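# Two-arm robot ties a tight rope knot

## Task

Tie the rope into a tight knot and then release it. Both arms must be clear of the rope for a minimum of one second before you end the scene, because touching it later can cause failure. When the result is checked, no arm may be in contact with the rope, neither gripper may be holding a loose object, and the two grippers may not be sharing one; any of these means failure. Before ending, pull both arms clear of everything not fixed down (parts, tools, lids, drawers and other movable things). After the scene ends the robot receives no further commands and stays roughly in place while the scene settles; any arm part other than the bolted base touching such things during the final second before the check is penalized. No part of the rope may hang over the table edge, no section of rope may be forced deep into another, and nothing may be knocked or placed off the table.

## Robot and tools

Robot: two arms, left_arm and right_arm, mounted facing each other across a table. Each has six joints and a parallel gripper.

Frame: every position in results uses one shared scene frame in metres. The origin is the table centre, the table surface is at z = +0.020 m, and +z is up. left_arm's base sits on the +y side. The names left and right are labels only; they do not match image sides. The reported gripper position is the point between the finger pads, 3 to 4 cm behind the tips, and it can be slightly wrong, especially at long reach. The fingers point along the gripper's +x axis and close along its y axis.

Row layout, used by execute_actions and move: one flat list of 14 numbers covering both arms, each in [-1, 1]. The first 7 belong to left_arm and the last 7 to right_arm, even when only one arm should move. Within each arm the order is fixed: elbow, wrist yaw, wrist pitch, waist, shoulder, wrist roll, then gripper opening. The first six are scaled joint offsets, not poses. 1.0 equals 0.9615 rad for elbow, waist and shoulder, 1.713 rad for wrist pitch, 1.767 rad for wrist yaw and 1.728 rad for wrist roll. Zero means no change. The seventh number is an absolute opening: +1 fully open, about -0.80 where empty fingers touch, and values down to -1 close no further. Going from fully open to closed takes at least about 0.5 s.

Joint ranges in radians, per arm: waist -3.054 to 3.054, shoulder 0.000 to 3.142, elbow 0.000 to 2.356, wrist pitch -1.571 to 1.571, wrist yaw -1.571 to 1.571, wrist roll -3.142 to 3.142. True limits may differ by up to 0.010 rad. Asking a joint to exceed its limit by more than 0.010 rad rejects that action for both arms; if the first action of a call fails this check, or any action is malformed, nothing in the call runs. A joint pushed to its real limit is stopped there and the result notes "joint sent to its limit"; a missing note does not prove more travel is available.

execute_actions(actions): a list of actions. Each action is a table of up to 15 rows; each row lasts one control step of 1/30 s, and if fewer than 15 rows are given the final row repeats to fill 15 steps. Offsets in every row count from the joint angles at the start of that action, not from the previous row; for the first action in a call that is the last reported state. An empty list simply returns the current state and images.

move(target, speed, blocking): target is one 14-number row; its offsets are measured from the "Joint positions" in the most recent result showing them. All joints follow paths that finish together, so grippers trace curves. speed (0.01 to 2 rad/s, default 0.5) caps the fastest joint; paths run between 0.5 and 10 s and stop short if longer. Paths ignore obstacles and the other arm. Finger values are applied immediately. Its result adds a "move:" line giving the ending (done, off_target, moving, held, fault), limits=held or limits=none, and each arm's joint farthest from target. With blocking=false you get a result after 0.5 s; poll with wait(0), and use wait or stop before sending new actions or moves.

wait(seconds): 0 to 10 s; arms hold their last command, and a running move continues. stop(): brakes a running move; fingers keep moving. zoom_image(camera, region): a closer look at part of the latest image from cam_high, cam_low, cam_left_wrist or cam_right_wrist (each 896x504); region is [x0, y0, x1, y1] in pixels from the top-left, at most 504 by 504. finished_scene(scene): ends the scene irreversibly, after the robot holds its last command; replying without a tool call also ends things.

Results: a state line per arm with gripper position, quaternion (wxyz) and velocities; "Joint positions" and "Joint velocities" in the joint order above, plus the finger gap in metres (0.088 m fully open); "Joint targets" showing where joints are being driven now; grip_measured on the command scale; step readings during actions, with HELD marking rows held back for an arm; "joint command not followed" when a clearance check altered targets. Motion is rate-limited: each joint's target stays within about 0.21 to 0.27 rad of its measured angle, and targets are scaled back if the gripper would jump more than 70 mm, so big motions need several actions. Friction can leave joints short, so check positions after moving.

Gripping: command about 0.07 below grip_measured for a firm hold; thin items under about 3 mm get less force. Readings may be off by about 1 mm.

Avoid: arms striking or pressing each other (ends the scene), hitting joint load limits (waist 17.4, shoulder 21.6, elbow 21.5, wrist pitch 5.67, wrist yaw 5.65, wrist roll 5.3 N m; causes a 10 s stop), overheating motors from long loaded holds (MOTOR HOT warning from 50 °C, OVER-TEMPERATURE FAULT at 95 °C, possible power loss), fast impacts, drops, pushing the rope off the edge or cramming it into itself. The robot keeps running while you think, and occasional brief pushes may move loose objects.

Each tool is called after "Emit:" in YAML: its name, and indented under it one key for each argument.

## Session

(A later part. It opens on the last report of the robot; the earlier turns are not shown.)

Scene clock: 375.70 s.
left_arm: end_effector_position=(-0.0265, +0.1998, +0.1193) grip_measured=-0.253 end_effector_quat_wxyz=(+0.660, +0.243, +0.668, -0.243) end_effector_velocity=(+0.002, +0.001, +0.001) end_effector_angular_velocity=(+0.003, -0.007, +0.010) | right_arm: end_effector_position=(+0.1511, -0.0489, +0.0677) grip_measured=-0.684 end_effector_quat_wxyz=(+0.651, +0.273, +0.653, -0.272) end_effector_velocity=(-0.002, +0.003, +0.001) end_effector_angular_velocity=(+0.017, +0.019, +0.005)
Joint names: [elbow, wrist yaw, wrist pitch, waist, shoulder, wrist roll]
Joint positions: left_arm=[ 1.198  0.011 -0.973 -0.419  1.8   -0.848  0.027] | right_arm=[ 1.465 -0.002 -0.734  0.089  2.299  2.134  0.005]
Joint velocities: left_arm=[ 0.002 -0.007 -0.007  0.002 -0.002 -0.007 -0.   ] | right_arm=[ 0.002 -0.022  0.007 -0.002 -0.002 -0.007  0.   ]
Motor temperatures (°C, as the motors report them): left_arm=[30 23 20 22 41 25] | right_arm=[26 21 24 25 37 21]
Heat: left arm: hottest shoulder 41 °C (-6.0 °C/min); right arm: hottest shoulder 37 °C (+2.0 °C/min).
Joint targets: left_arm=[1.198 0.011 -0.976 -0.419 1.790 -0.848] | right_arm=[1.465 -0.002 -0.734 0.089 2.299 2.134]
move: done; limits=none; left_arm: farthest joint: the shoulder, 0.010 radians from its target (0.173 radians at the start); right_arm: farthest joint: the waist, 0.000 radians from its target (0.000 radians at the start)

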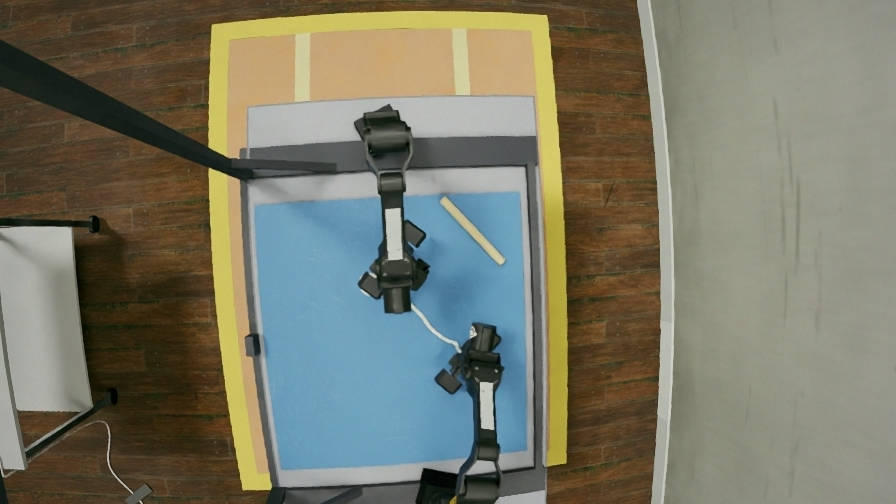

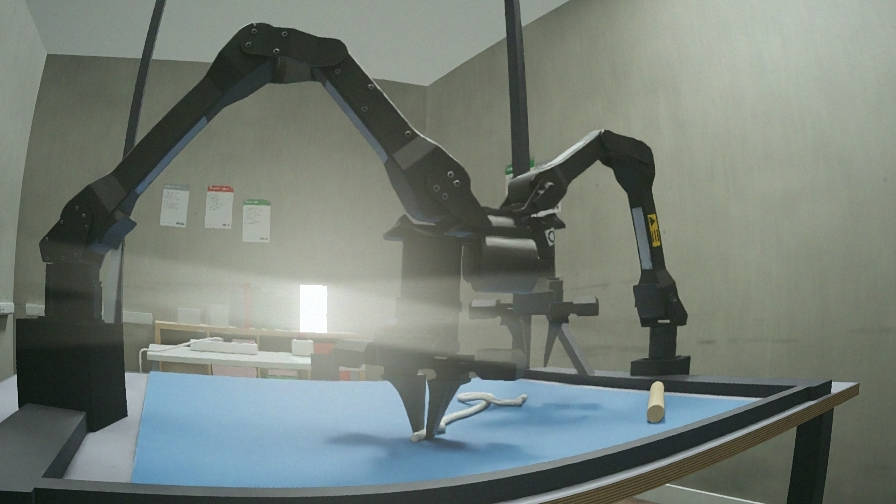

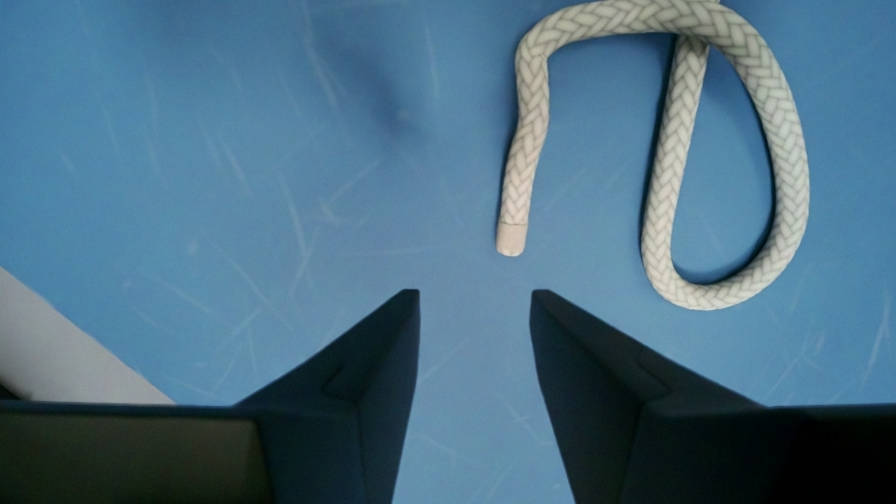

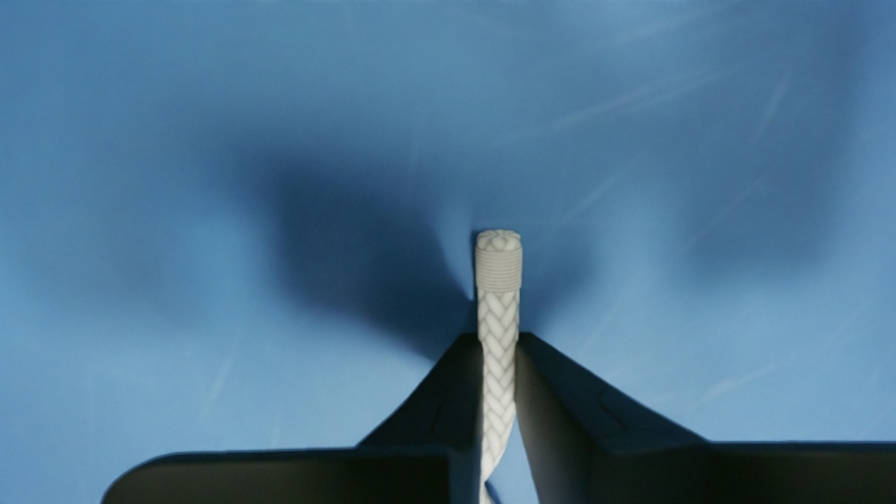

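Emit:
move:
  target: [0,0,0.098,0,0.182,0,-0.1, 0.227,0,-0.056,0.115,0.13,0.06,-0.72]
  speed: 0.5

Emit:
move:
  target: [0,0,0,0,0,0,-0.72, 0,0,0,0,0,0,-0.72]

Emit:
move:
  target: [0.097,0,-0.016,0,0.071,-0.41,-0.72, 0,0,0,0,0,0,-0.72]
  speed: 0.6

Emit:
move:
  target: [0,0,0,0,0,0,-0.3, 0,0,0,0,0,0,-0.72]

Emit:
move:
  target: [0,0,-0.1,0,-0.18,0.41,-0.3, 0,0,0,0,0,0,-0.72]
  speed: 0.7

Scene clock: 423.70 s.
left_arm: end_effector_position=(-0.0261, +0.1766, +0.0683) grip_measured=-0.103 end_effector_quat_wxyz=(+0.659, +0.244, +0.668, -0.242) end_effector_velocity=(+0.002, +0.002, +0.000) end_effector_angular_velocity=(+0.008, -0.022, +0.005) | right_arm: end_effector_position=(+0.1162, -0.0091, +0.0693) grip_measured=-0.684 end_effector_quat_wxyz=(+0.654, +0.274, +0.651, -0.271) end_effector_velocity=(+0.002, -0.002, +0.000) end_effector_angular_velocity=(-0.008, -0.006, +0.020)
Joint names: [elbow, wrist yaw, wrist pitch, waist, shoulder, wrist roll]
Joint positions: left_arm=[ 1.198  0.011 -0.81  -0.419  1.965 -0.848  0.034] | right_arm=[ 1.671  0.004 -0.834  0.19   2.406  2.234  0.005]
Joint velocities: left_arm=[-0.002 -0.022 -0.007 -0.002 -0.002 -0.007 -0.   ] | right_arm=[-0.002  0.007 -0.007 -0.002 -0.002 -0.022 -0.   ]
Motor temperatures (°C, as the motors report them): left_arm=[30 23 20 22 42 25] | right_arm=[27 21 24 25 38 21]
Heat: left arm: hottest shoulder 42 °C (+1.0 °C/min); right arm: hottest shoulder 38 °C (+1.0 °C/min).
Joint targets: left_arm=[1.198 0.011 -0.805 -0.419 1.975 -0.848] | right_arm=[1.683 -0.002 -0.830 0.200 2.424 2.238]
move: off_target (right_arm); limits=none; left_arm: farthest joint: the shoulder, 0.010 radians from its target (0.175 radians at the start); right_arm: farthest joint: the shoulder, 0.018 radians from its target (0.125 radians at the start)

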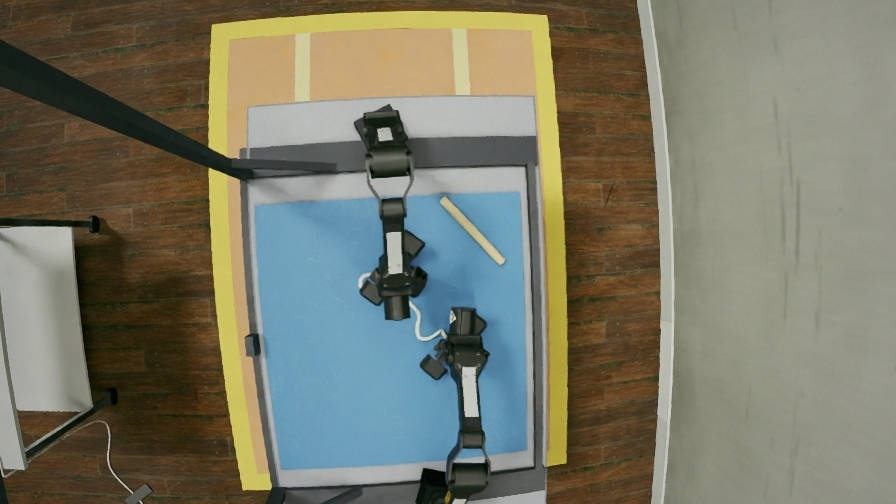

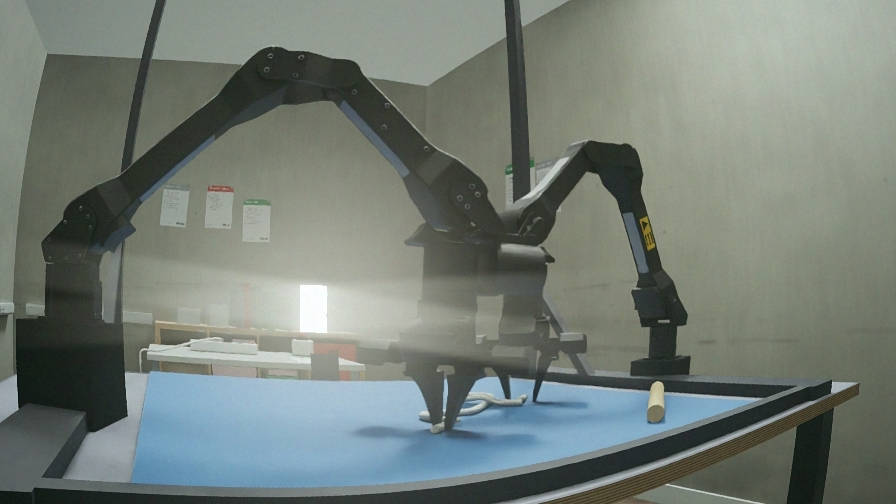

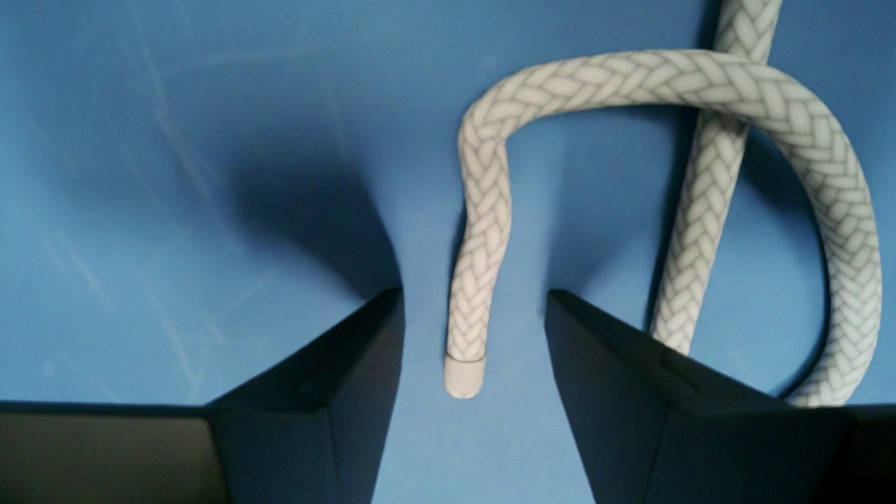

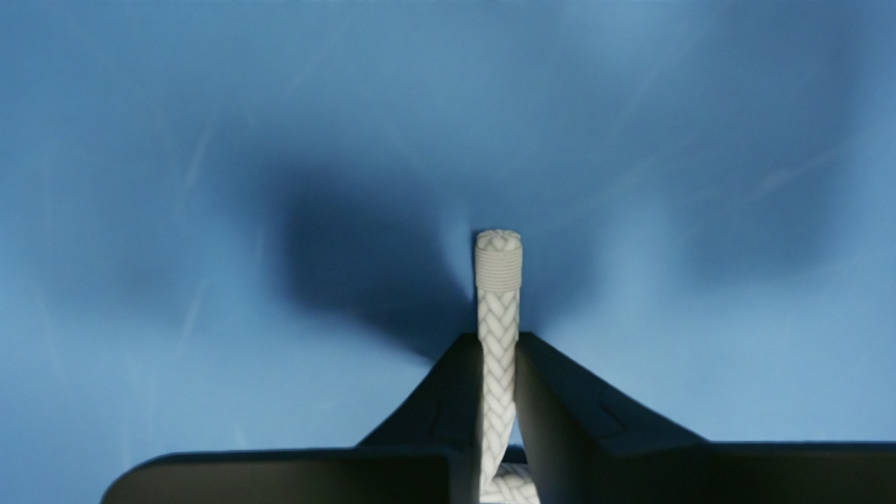

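Scene clock: 424.23 s.
left_arm: end_effector_position=(-0.0261, +0.1766, +0.0683) grip_measured=-0.677 end_effector_quat_wxyz=(+0.659, +0.244, +0.668, -0.242) end_effector_velocity=(-0.004, +0.002, +0.000) end_effector_angular_velocity=(+0.007, +0.022, -0.010) | right_arm: end_effector_position=(+0.1170, -0.0096, +0.0693) grip_measured=-0.684 end_effector_quat_wxyz=(+0.654, +0.274, +0.650, -0.272) end_effector_velocity=(-0.001, -0.005, +0.000) end_effector_angular_velocity=(-0.023, -0.004, +0.039)
Joint names: [elbow, wrist yaw, wrist pitch, waist, shoulder, wrist roll]
Joint positions: left_arm=[ 1.198  0.011 -0.81  -0.419  1.965 -0.848  0.006] | right_arm=[ 1.671  0.006 -0.835  0.189  2.406  2.234  0.005]
Joint velocities: left_arm=[-0.002  0.022 -0.007 -0.002 -0.002  0.007 -0.   ] | right_arm=[-0.002  0.007 -0.022  0.002 -0.002 -0.037 -0.   ]
Motor temperatures (°C, as the motors report them): left_arm=[30 23 20 22 42 25] | right_arm=[27 21 24 25 38 21]
Heat: left arm: hottest shoulder 42 °C (+1.0 °C/min); right arm: hottest shoulder 38 °C (+1.0 °C/min).
Joint targets: left_arm=[1.198 0.011 -0.810 -0.419 1.965 -0.848] | right_arm=[1.671 0.004 -0.834 0.190 2.406 2.234]
move: done; limits=none; left_arm: farthest joint: the waist, 0.000 radians from its target (0.000 radians at the start); right_arm: farthest joint: the wrist yaw, 0.002 radians from its target (0.000 radians at the start)

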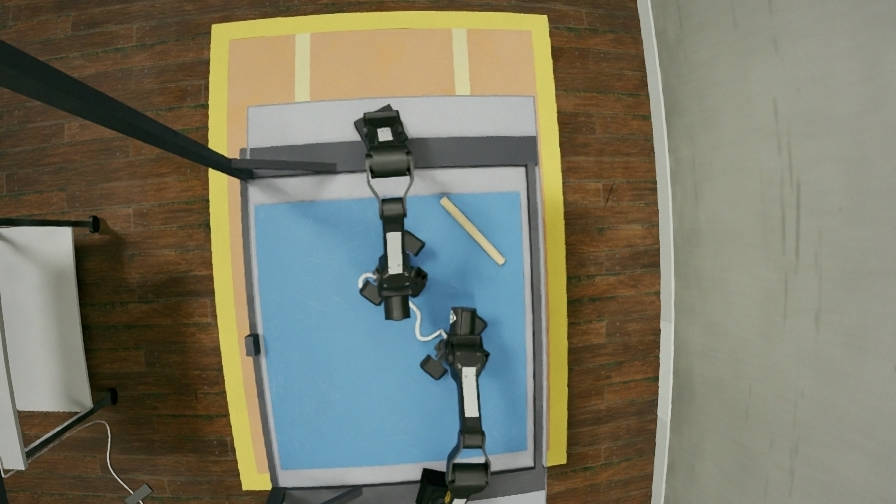

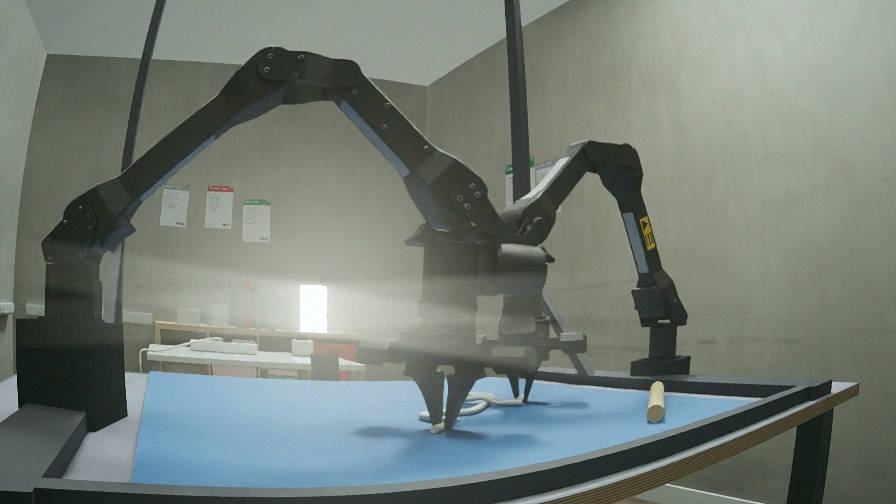

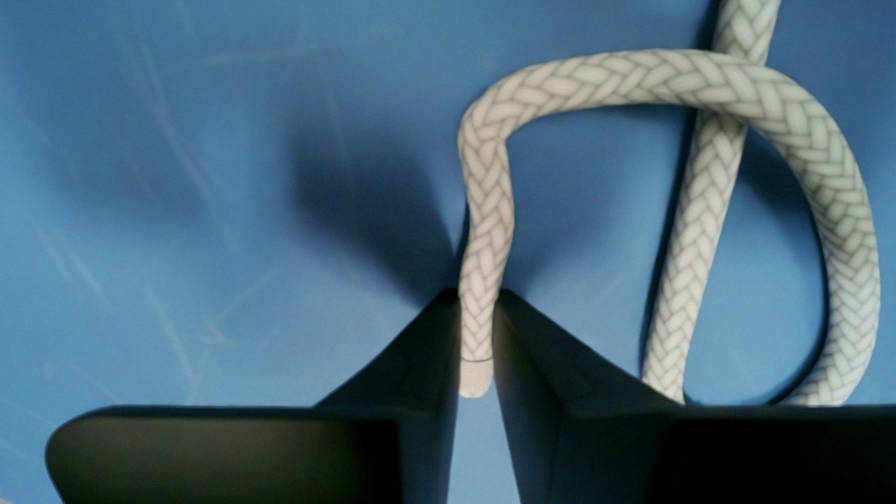

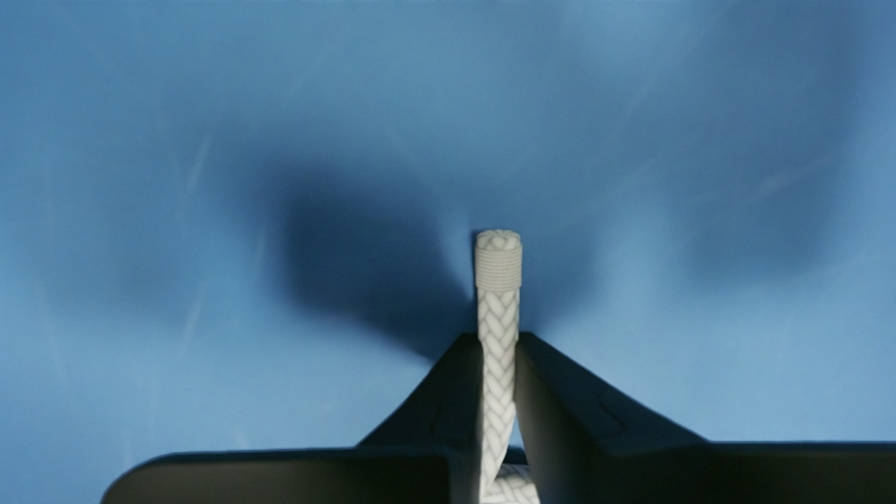

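Scene clock: 426.10 s.
left_arm: end_effector_position=(-0.0258, +0.1619, +0.0674) grip_measured=-0.677 end_effector_quat_wxyz=(+0.703, +0.005, +0.711, +0.005) end_effector_velocity=(+0.004, -0.002, -0.000) end_effector_angular_velocity=(-0.007, -0.022, +0.009) | right_arm: end_effector_position=(+0.1173, -0.0099, +0.0693) grip_measured=-0.684 end_effector_quat_wxyz=(+0.655, +0.274, +0.650, -0.272) end_effector_velocity=(+0.000, +0.001, +0.000) end_effector_angular_velocity=(+0.008, +0.006, -0.010)
Joint names: [elbow, wrist yaw, wrist pitch, waist, shoulder, wrist roll]
Joint positions: left_arm=[ 1.277  0.011 -0.841 -0.419  2.021 -1.55   0.006] | right_arm=[ 1.671  0.007 -0.836  0.188  2.406  2.234  0.005]
Joint velocities: left_arm=[ 0.002 -0.022  0.007  0.002  0.002 -0.007 -0.   ] | right_arm=[-0.002 -0.007  0.007 -0.002 -0.002  0.007 -0.   ]
Motor temperatures (°C, as the motors report them): left_arm=[30 23 20 22 42 25] | right_arm=[27 21 24 25 38 21]
Heat: left arm: hottest shoulder 42 °C (+1.0 °C/min); right arm: hottest shoulder 38 °C (+1.0 °C/min).
Joint targets: left_arm=[1.291 0.011 -0.837 -0.419 2.034 -1.556] | right_arm=[1.671 0.006 -0.836 0.189 2.406 2.234]
move: off_target (left_arm); limits=none; left_arm: farthest joint: the elbow, 0.014 radians from its target (0.094 radians at the start); right_arm: farthest joint: the waist, 0.001 radians from its target (0.000 radians at the start)

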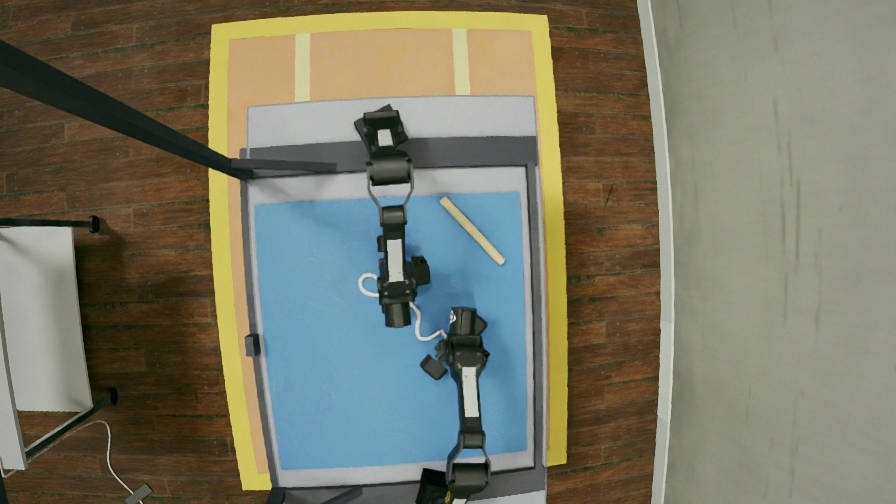

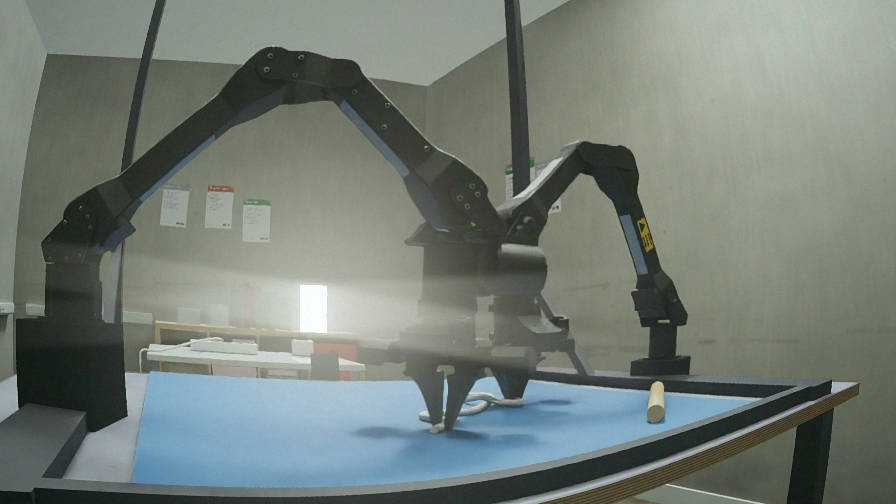

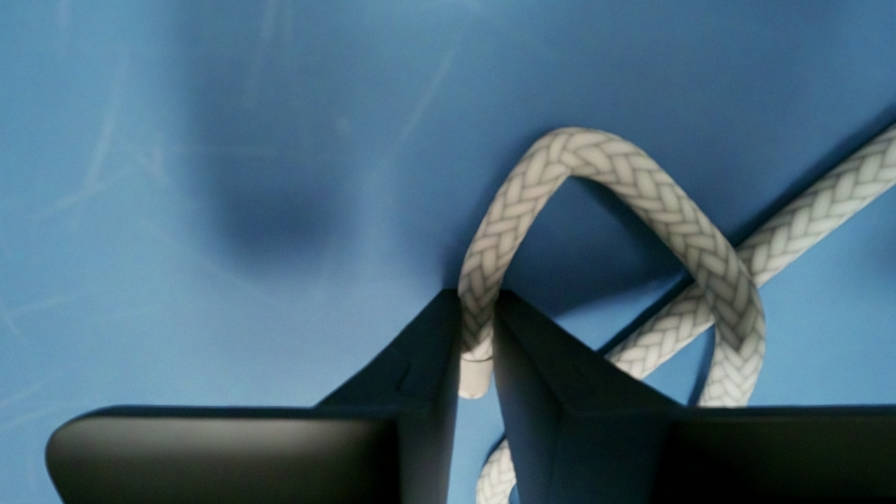

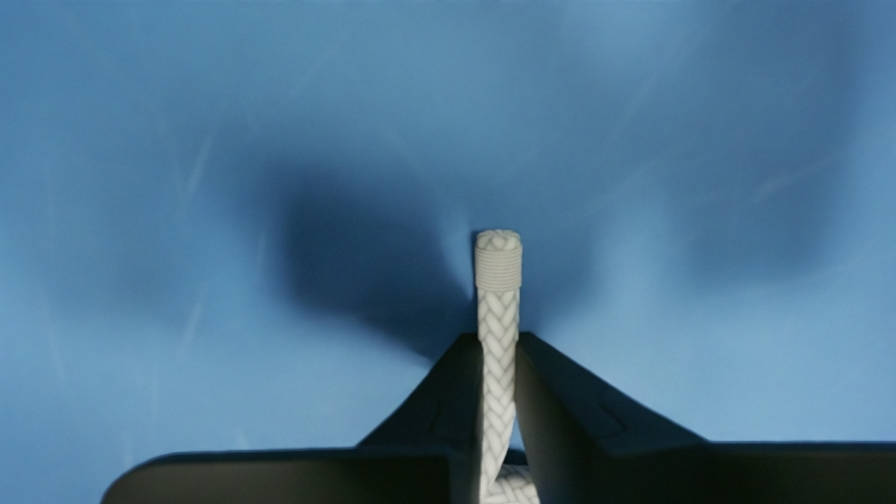

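Scene clock: 426.73 s.
left_arm: end_effector_position=(-0.0258, +0.1620, +0.0674) grip_measured=-0.305 end_effector_quat_wxyz=(+0.703, +0.005, +0.711, +0.005) end_effector_velocity=(-0.002, -0.002, +0.002) end_effector_angular_velocity=(-0.012, +0.007, +0.020) | right_arm: end_effector_position=(+0.1173, -0.0099, +0.0693) grip_measured=-0.684 end_effector_quat_wxyz=(+0.655, +0.273, +0.650, -0.273) end_effector_velocity=(-0.000, -0.002, +0.000) end_effector_angular_velocity=(-0.006, +0.008, +0.005)
Joint names: [elbow, wrist yaw, wrist pitch, waist, shoulder, wrist roll]
Joint positions: left_arm=[ 1.277  0.011 -0.841 -0.419  2.021 -1.55   0.024] | right_arm=[ 1.671  0.007 -0.837  0.188  2.406  2.234  0.005]
Joint velocities: left_arm=[-0.002  0.007  0.007 -0.002 -0.007 -0.022  0.001] | right_arm=[-0.002 -0.007 -0.007 -0.002 -0.002 -0.007 -0.   ]
Motor temperatures (°C, as the motors report them): left_arm=[30 23 20 22 42 25] | right_arm=[27 21 24 25 38 21]
Heat: left arm: hottest shoulder 42 °C (+1.0 °C/min); right arm: hottest shoulder 38 °C (+1.0 °C/min).
Joint targets: left_arm=[1.277 0.011 -0.841 -0.419 2.021 -1.550] | right_arm=[1.671 0.007 -0.836 0.188 2.406 2.234]
move: done; limits=none; left_arm: farthest joint: the waist, 0.000 radians from its target (0.000 radians at the start); right_arm: farthest joint: the wrist pitch, 0.001 radians from its target (0.000 radians at the start)

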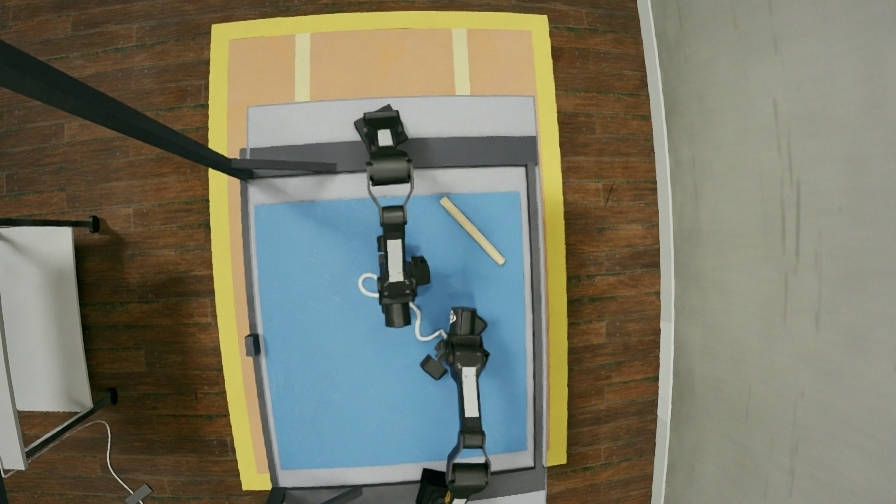

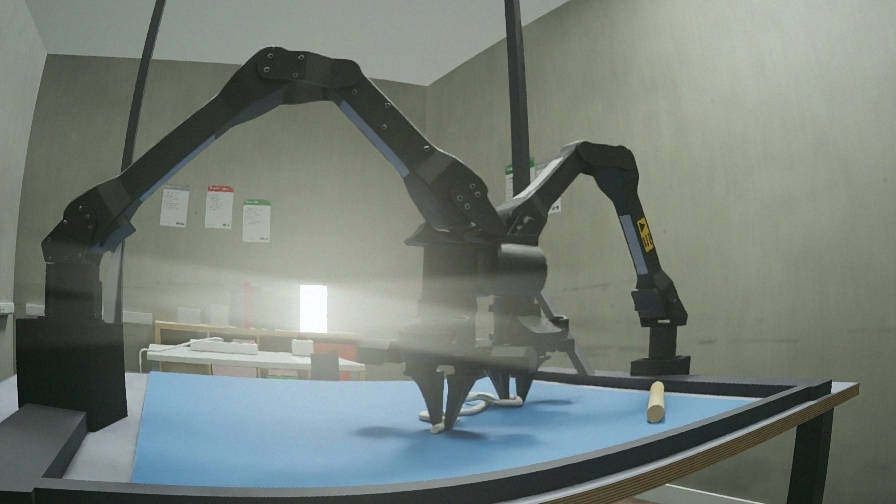

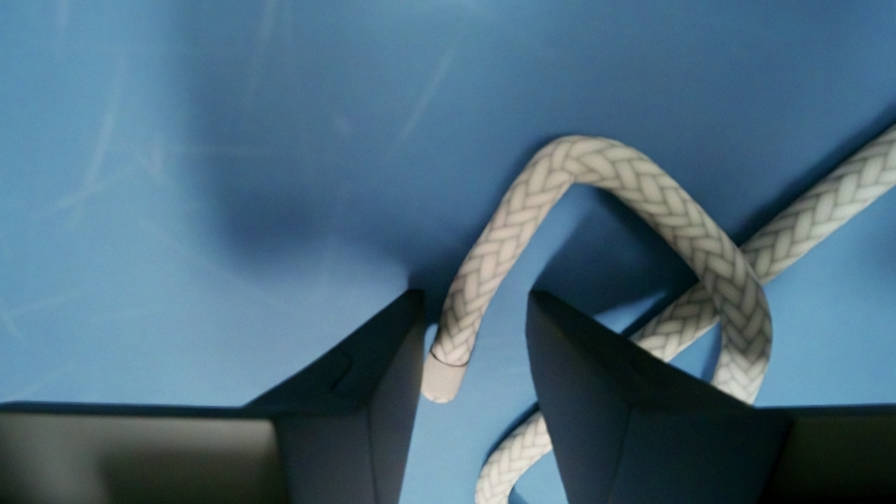

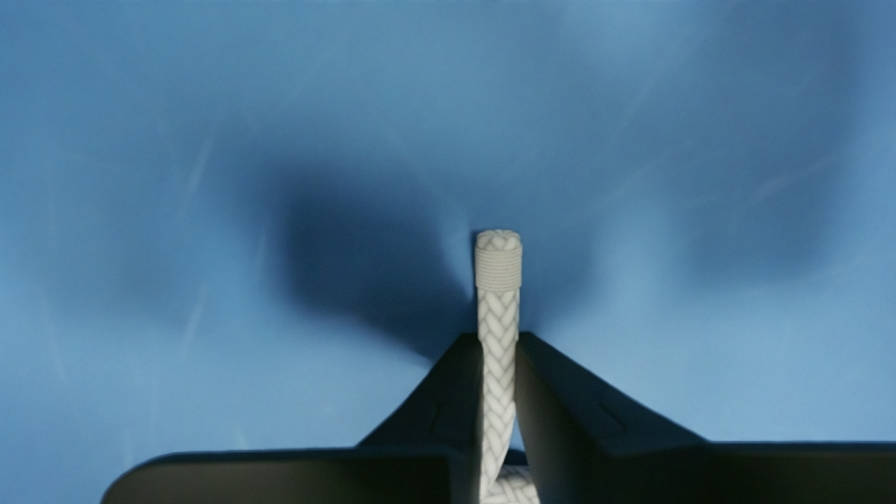

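Scene clock: 428.47 s.
left_arm: end_effector_position=(-0.0263, +0.1864, +0.1205) grip_measured=-0.303 end_effector_quat_wxyz=(+0.658, +0.248, +0.670, -0.238) end_effector_velocity=(+0.000, -0.001, -0.001) end_effector_angular_velocity=(-0.002, -0.007, -0.010) | right_arm: end_effector_position=(+0.1174, -0.0100, +0.0693) grip_measured=-0.684 end_effector_quat_wxyz=(+0.655, +0.273, +0.649, -0.273) end_effector_velocity=(-0.000, -0.001, +0.003) end_effector_angular_velocity=(-0.001, +0.008, -0.010)
Joint names: [elbow, wrist yaw, wrist pitch, waist, shoulder, wrist roll]
Joint positions: left_arm=[ 1.277  0.011 -1.01  -0.419  1.858 -0.847  0.024] | right_arm=[ 1.671  0.008 -0.837  0.188  2.406  2.234  0.005]
Joint velocities: left_arm=[-0.002 -0.007  0.007 -0.002  0.002  0.007 -0.   ] | right_arm=[-0.002 -0.007 -0.007 -0.002 -0.007  0.007 -0.   ]
Motor temperatures (°C, as the motors report them): left_arm=[30 23 20 22 42 25] | right_arm=[27 21 24 25 38 21]
Heat: left arm: hottest shoulder 42 °C (+1.0 °C/min); right arm: hottest shoulder 38 °C (+1.0 °C/min).
Joint targets: left_arm=[1.277 0.011 -1.013 -0.419 1.848 -0.841] | right_arm=[1.671 0.008 -0.837 0.188 2.406 2.234]
move: done; limits=none; left_arm: farthest joint: the shoulder, 0.010 radians from its target (0.173 radians at the start); right_arm: farthest joint: the wrist yaw, 0.001 radians from its target (0.000 radians at the start)

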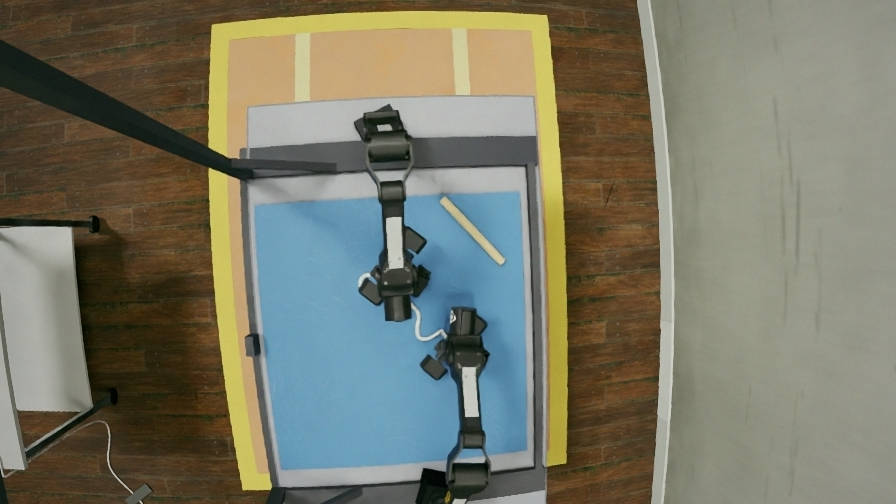

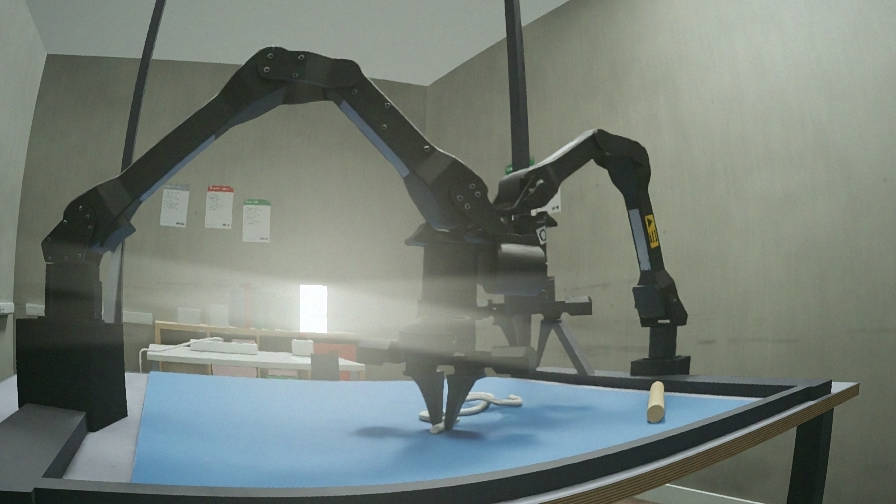

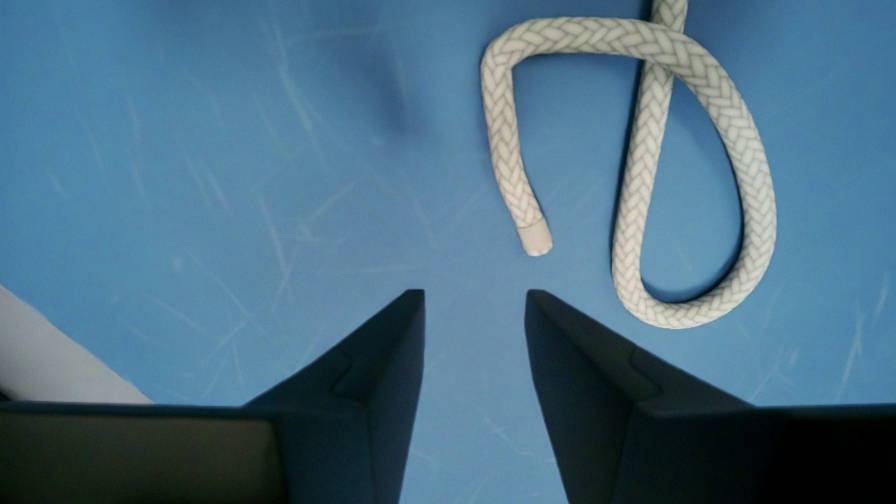

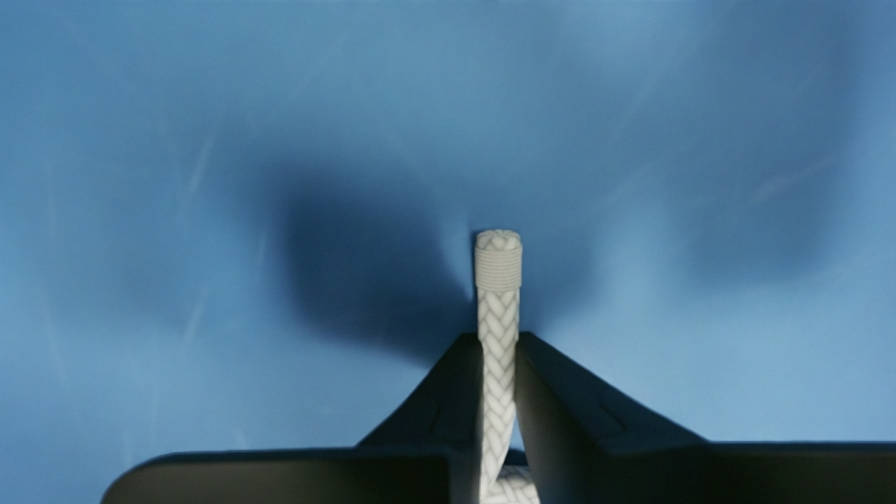

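Emit:
execute_actions:
  actions: []

Scene clock: 444.30 s.
left_arm: end_effector_position=(-0.0263, +0.1864, +0.1205) grip_measured=-0.303 end_effector_quat_wxyz=(+0.658, +0.248, +0.670, -0.238) end_effector_velocity=(-0.001, +0.005, +0.000) end_effector_angular_velocity=(+0.022, -0.007, -0.000) | right_arm: end_effector_position=(+0.1174, -0.0100, +0.0693) grip_measured=-0.684 end_effector_quat_wxyz=(+0.655, +0.273, +0.649, -0.273) end_effector_velocity=(-0.002, -0.001, +0.003) end_effector_angular_velocity=(-0.002, +0.008, +0.024)
Joint names: [elbow, wrist yaw, wrist pitch, waist, shoulder, wrist roll]
Joint positions: left_arm=[ 1.277  0.011 -1.01  -0.419  1.858 -0.847  0.024] | right_arm=[ 1.671  0.008 -0.837  0.188  2.406  2.234  0.005]
Joint velocities: left_arm=[-0.002 -0.007 -0.022 -0.007 -0.002 -0.007  0.   ] | right_arm=[-0.002 -0.007 -0.007  0.002 -0.007 -0.022 -0.   ]
Motor temperatures (°C, as the motors report them): left_arm=[30 23 20 22 43 25] | right_arm=[27 21 24 25 39 21]
Heat: left arm: hottest shoulder 43 °C (+2.0 °C/min); right arm: hottest shoulder 39 °C (+2.0 °C/min).
Joint targets: left_arm=[1.277 0.011 -1.013 -0.419 1.848 -0.841] | right_arm=[1.671 0.008 -0.837 0.188 2.406 2.234]

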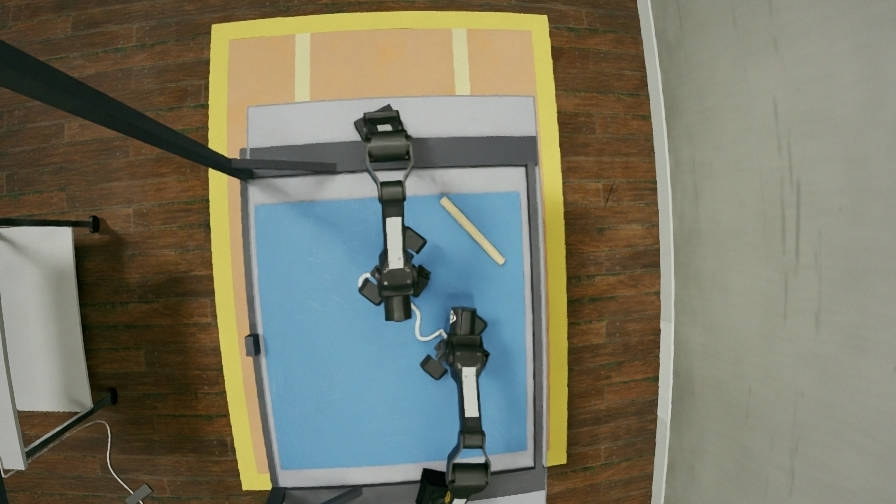

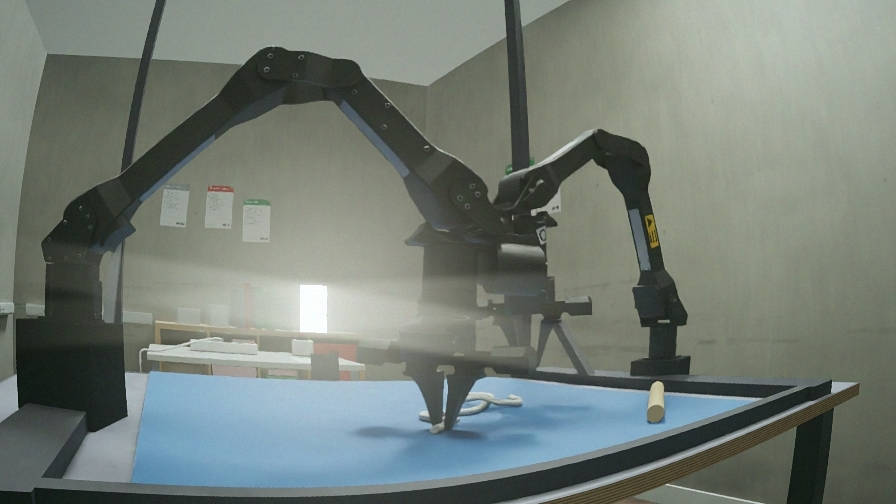

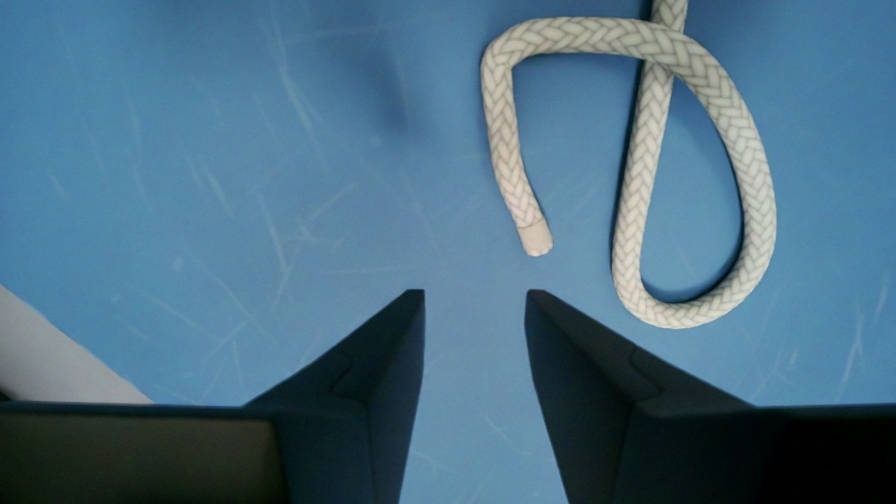

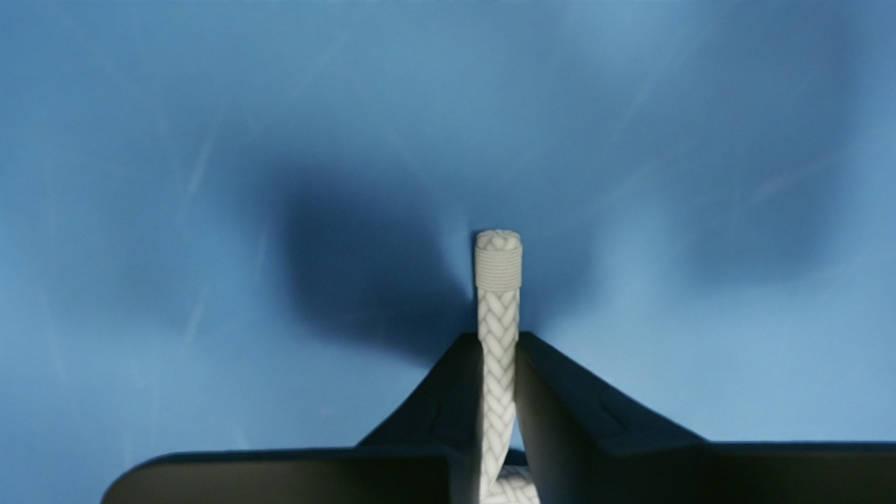

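Emit:
move:
  target: [0.124,0,0.03,-0.115,0.156,-0.067,-0.25, 0,0,0,0,0,0,-0.72]

Scene clock: 470.40 s.
left_arm: end_effector_position=(-0.0644, +0.1531, +0.0992) grip_measured=-0.253 end_effector_quat_wxyz=(+0.660, +0.244, +0.669, -0.242) end_effector_velocity=(-0.000, -0.001, +0.000) end_effector_angular_velocity=(-0.007, +0.008, +0.010) | right_arm: end_effector_position=(+0.1175, -0.0101, +0.0693) grip_measured=-0.684 end_effector_quat_wxyz=(+0.655, +0.273, +0.649, -0.273) end_effector_velocity=(-0.000, -0.002, +0.000) end_effector_angular_velocity=(-0.007, +0.008, +0.020)
Joint names: [elbow, wrist yaw, wrist pitch, waist, shoulder, wrist roll]
Joint positions: left_arm=[ 1.383  0.011 -0.962 -0.526  1.999 -0.956  0.027] | right_arm=[ 1.671  0.009 -0.837  0.188  2.406  2.234  0.005]
Joint velocities: left_arm=[-0.002  0.007  0.007  0.002 -0.002 -0.007 -0.   ] | right_arm=[-0.002 -0.007 -0.007 -0.002 -0.002 -0.022 -0.   ]
Motor temperatures (°C, as the motors report them): left_arm=[30 23 20 22 44 25] | right_arm=[27 21 24 25 41 21]
Heat: left arm: hottest shoulder 44 °C (+2.0 °C/min); right arm: hottest shoulder 41 °C (+3.0 °C/min).
Joint targets: left_arm=[1.396 0.011 -0.959 -0.529 2.008 -0.963] | right_arm=[1.671 0.008 -0.837 0.188 2.406 2.234]
move: off_target (left_arm); limits=none; left_arm: farthest joint: the elbow, 0.013 radians from its target (0.119 radians at the start); right_arm: farthest joint: the wrist yaw, 0.001 radians from its target (0.000 radians at the start)

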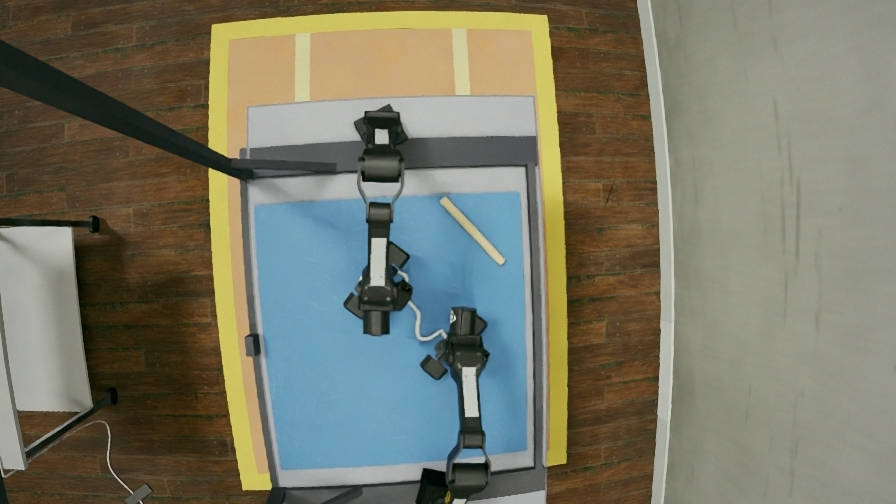

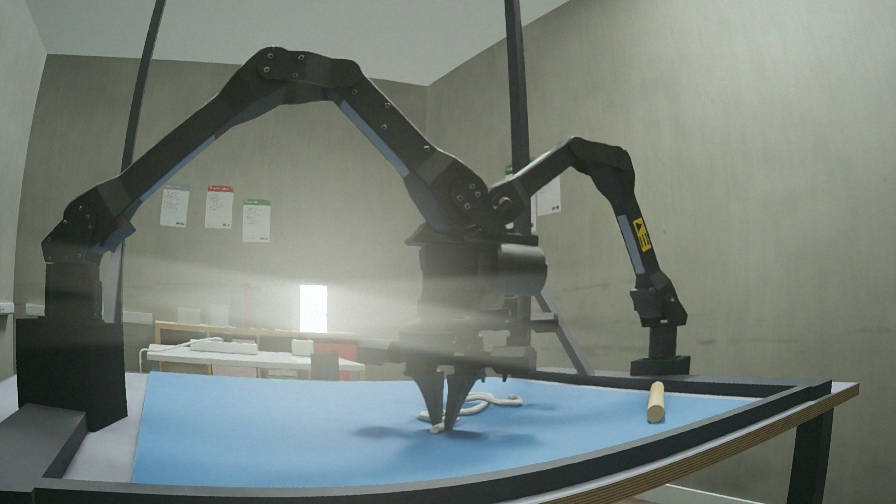

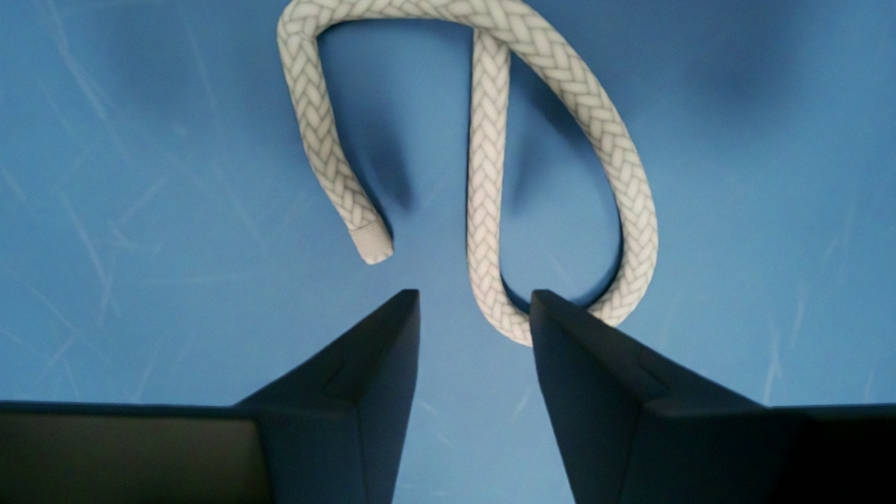

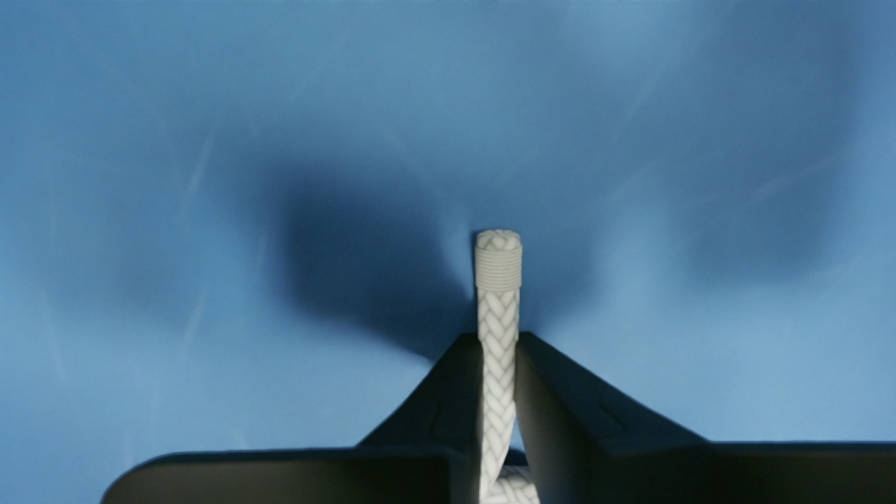

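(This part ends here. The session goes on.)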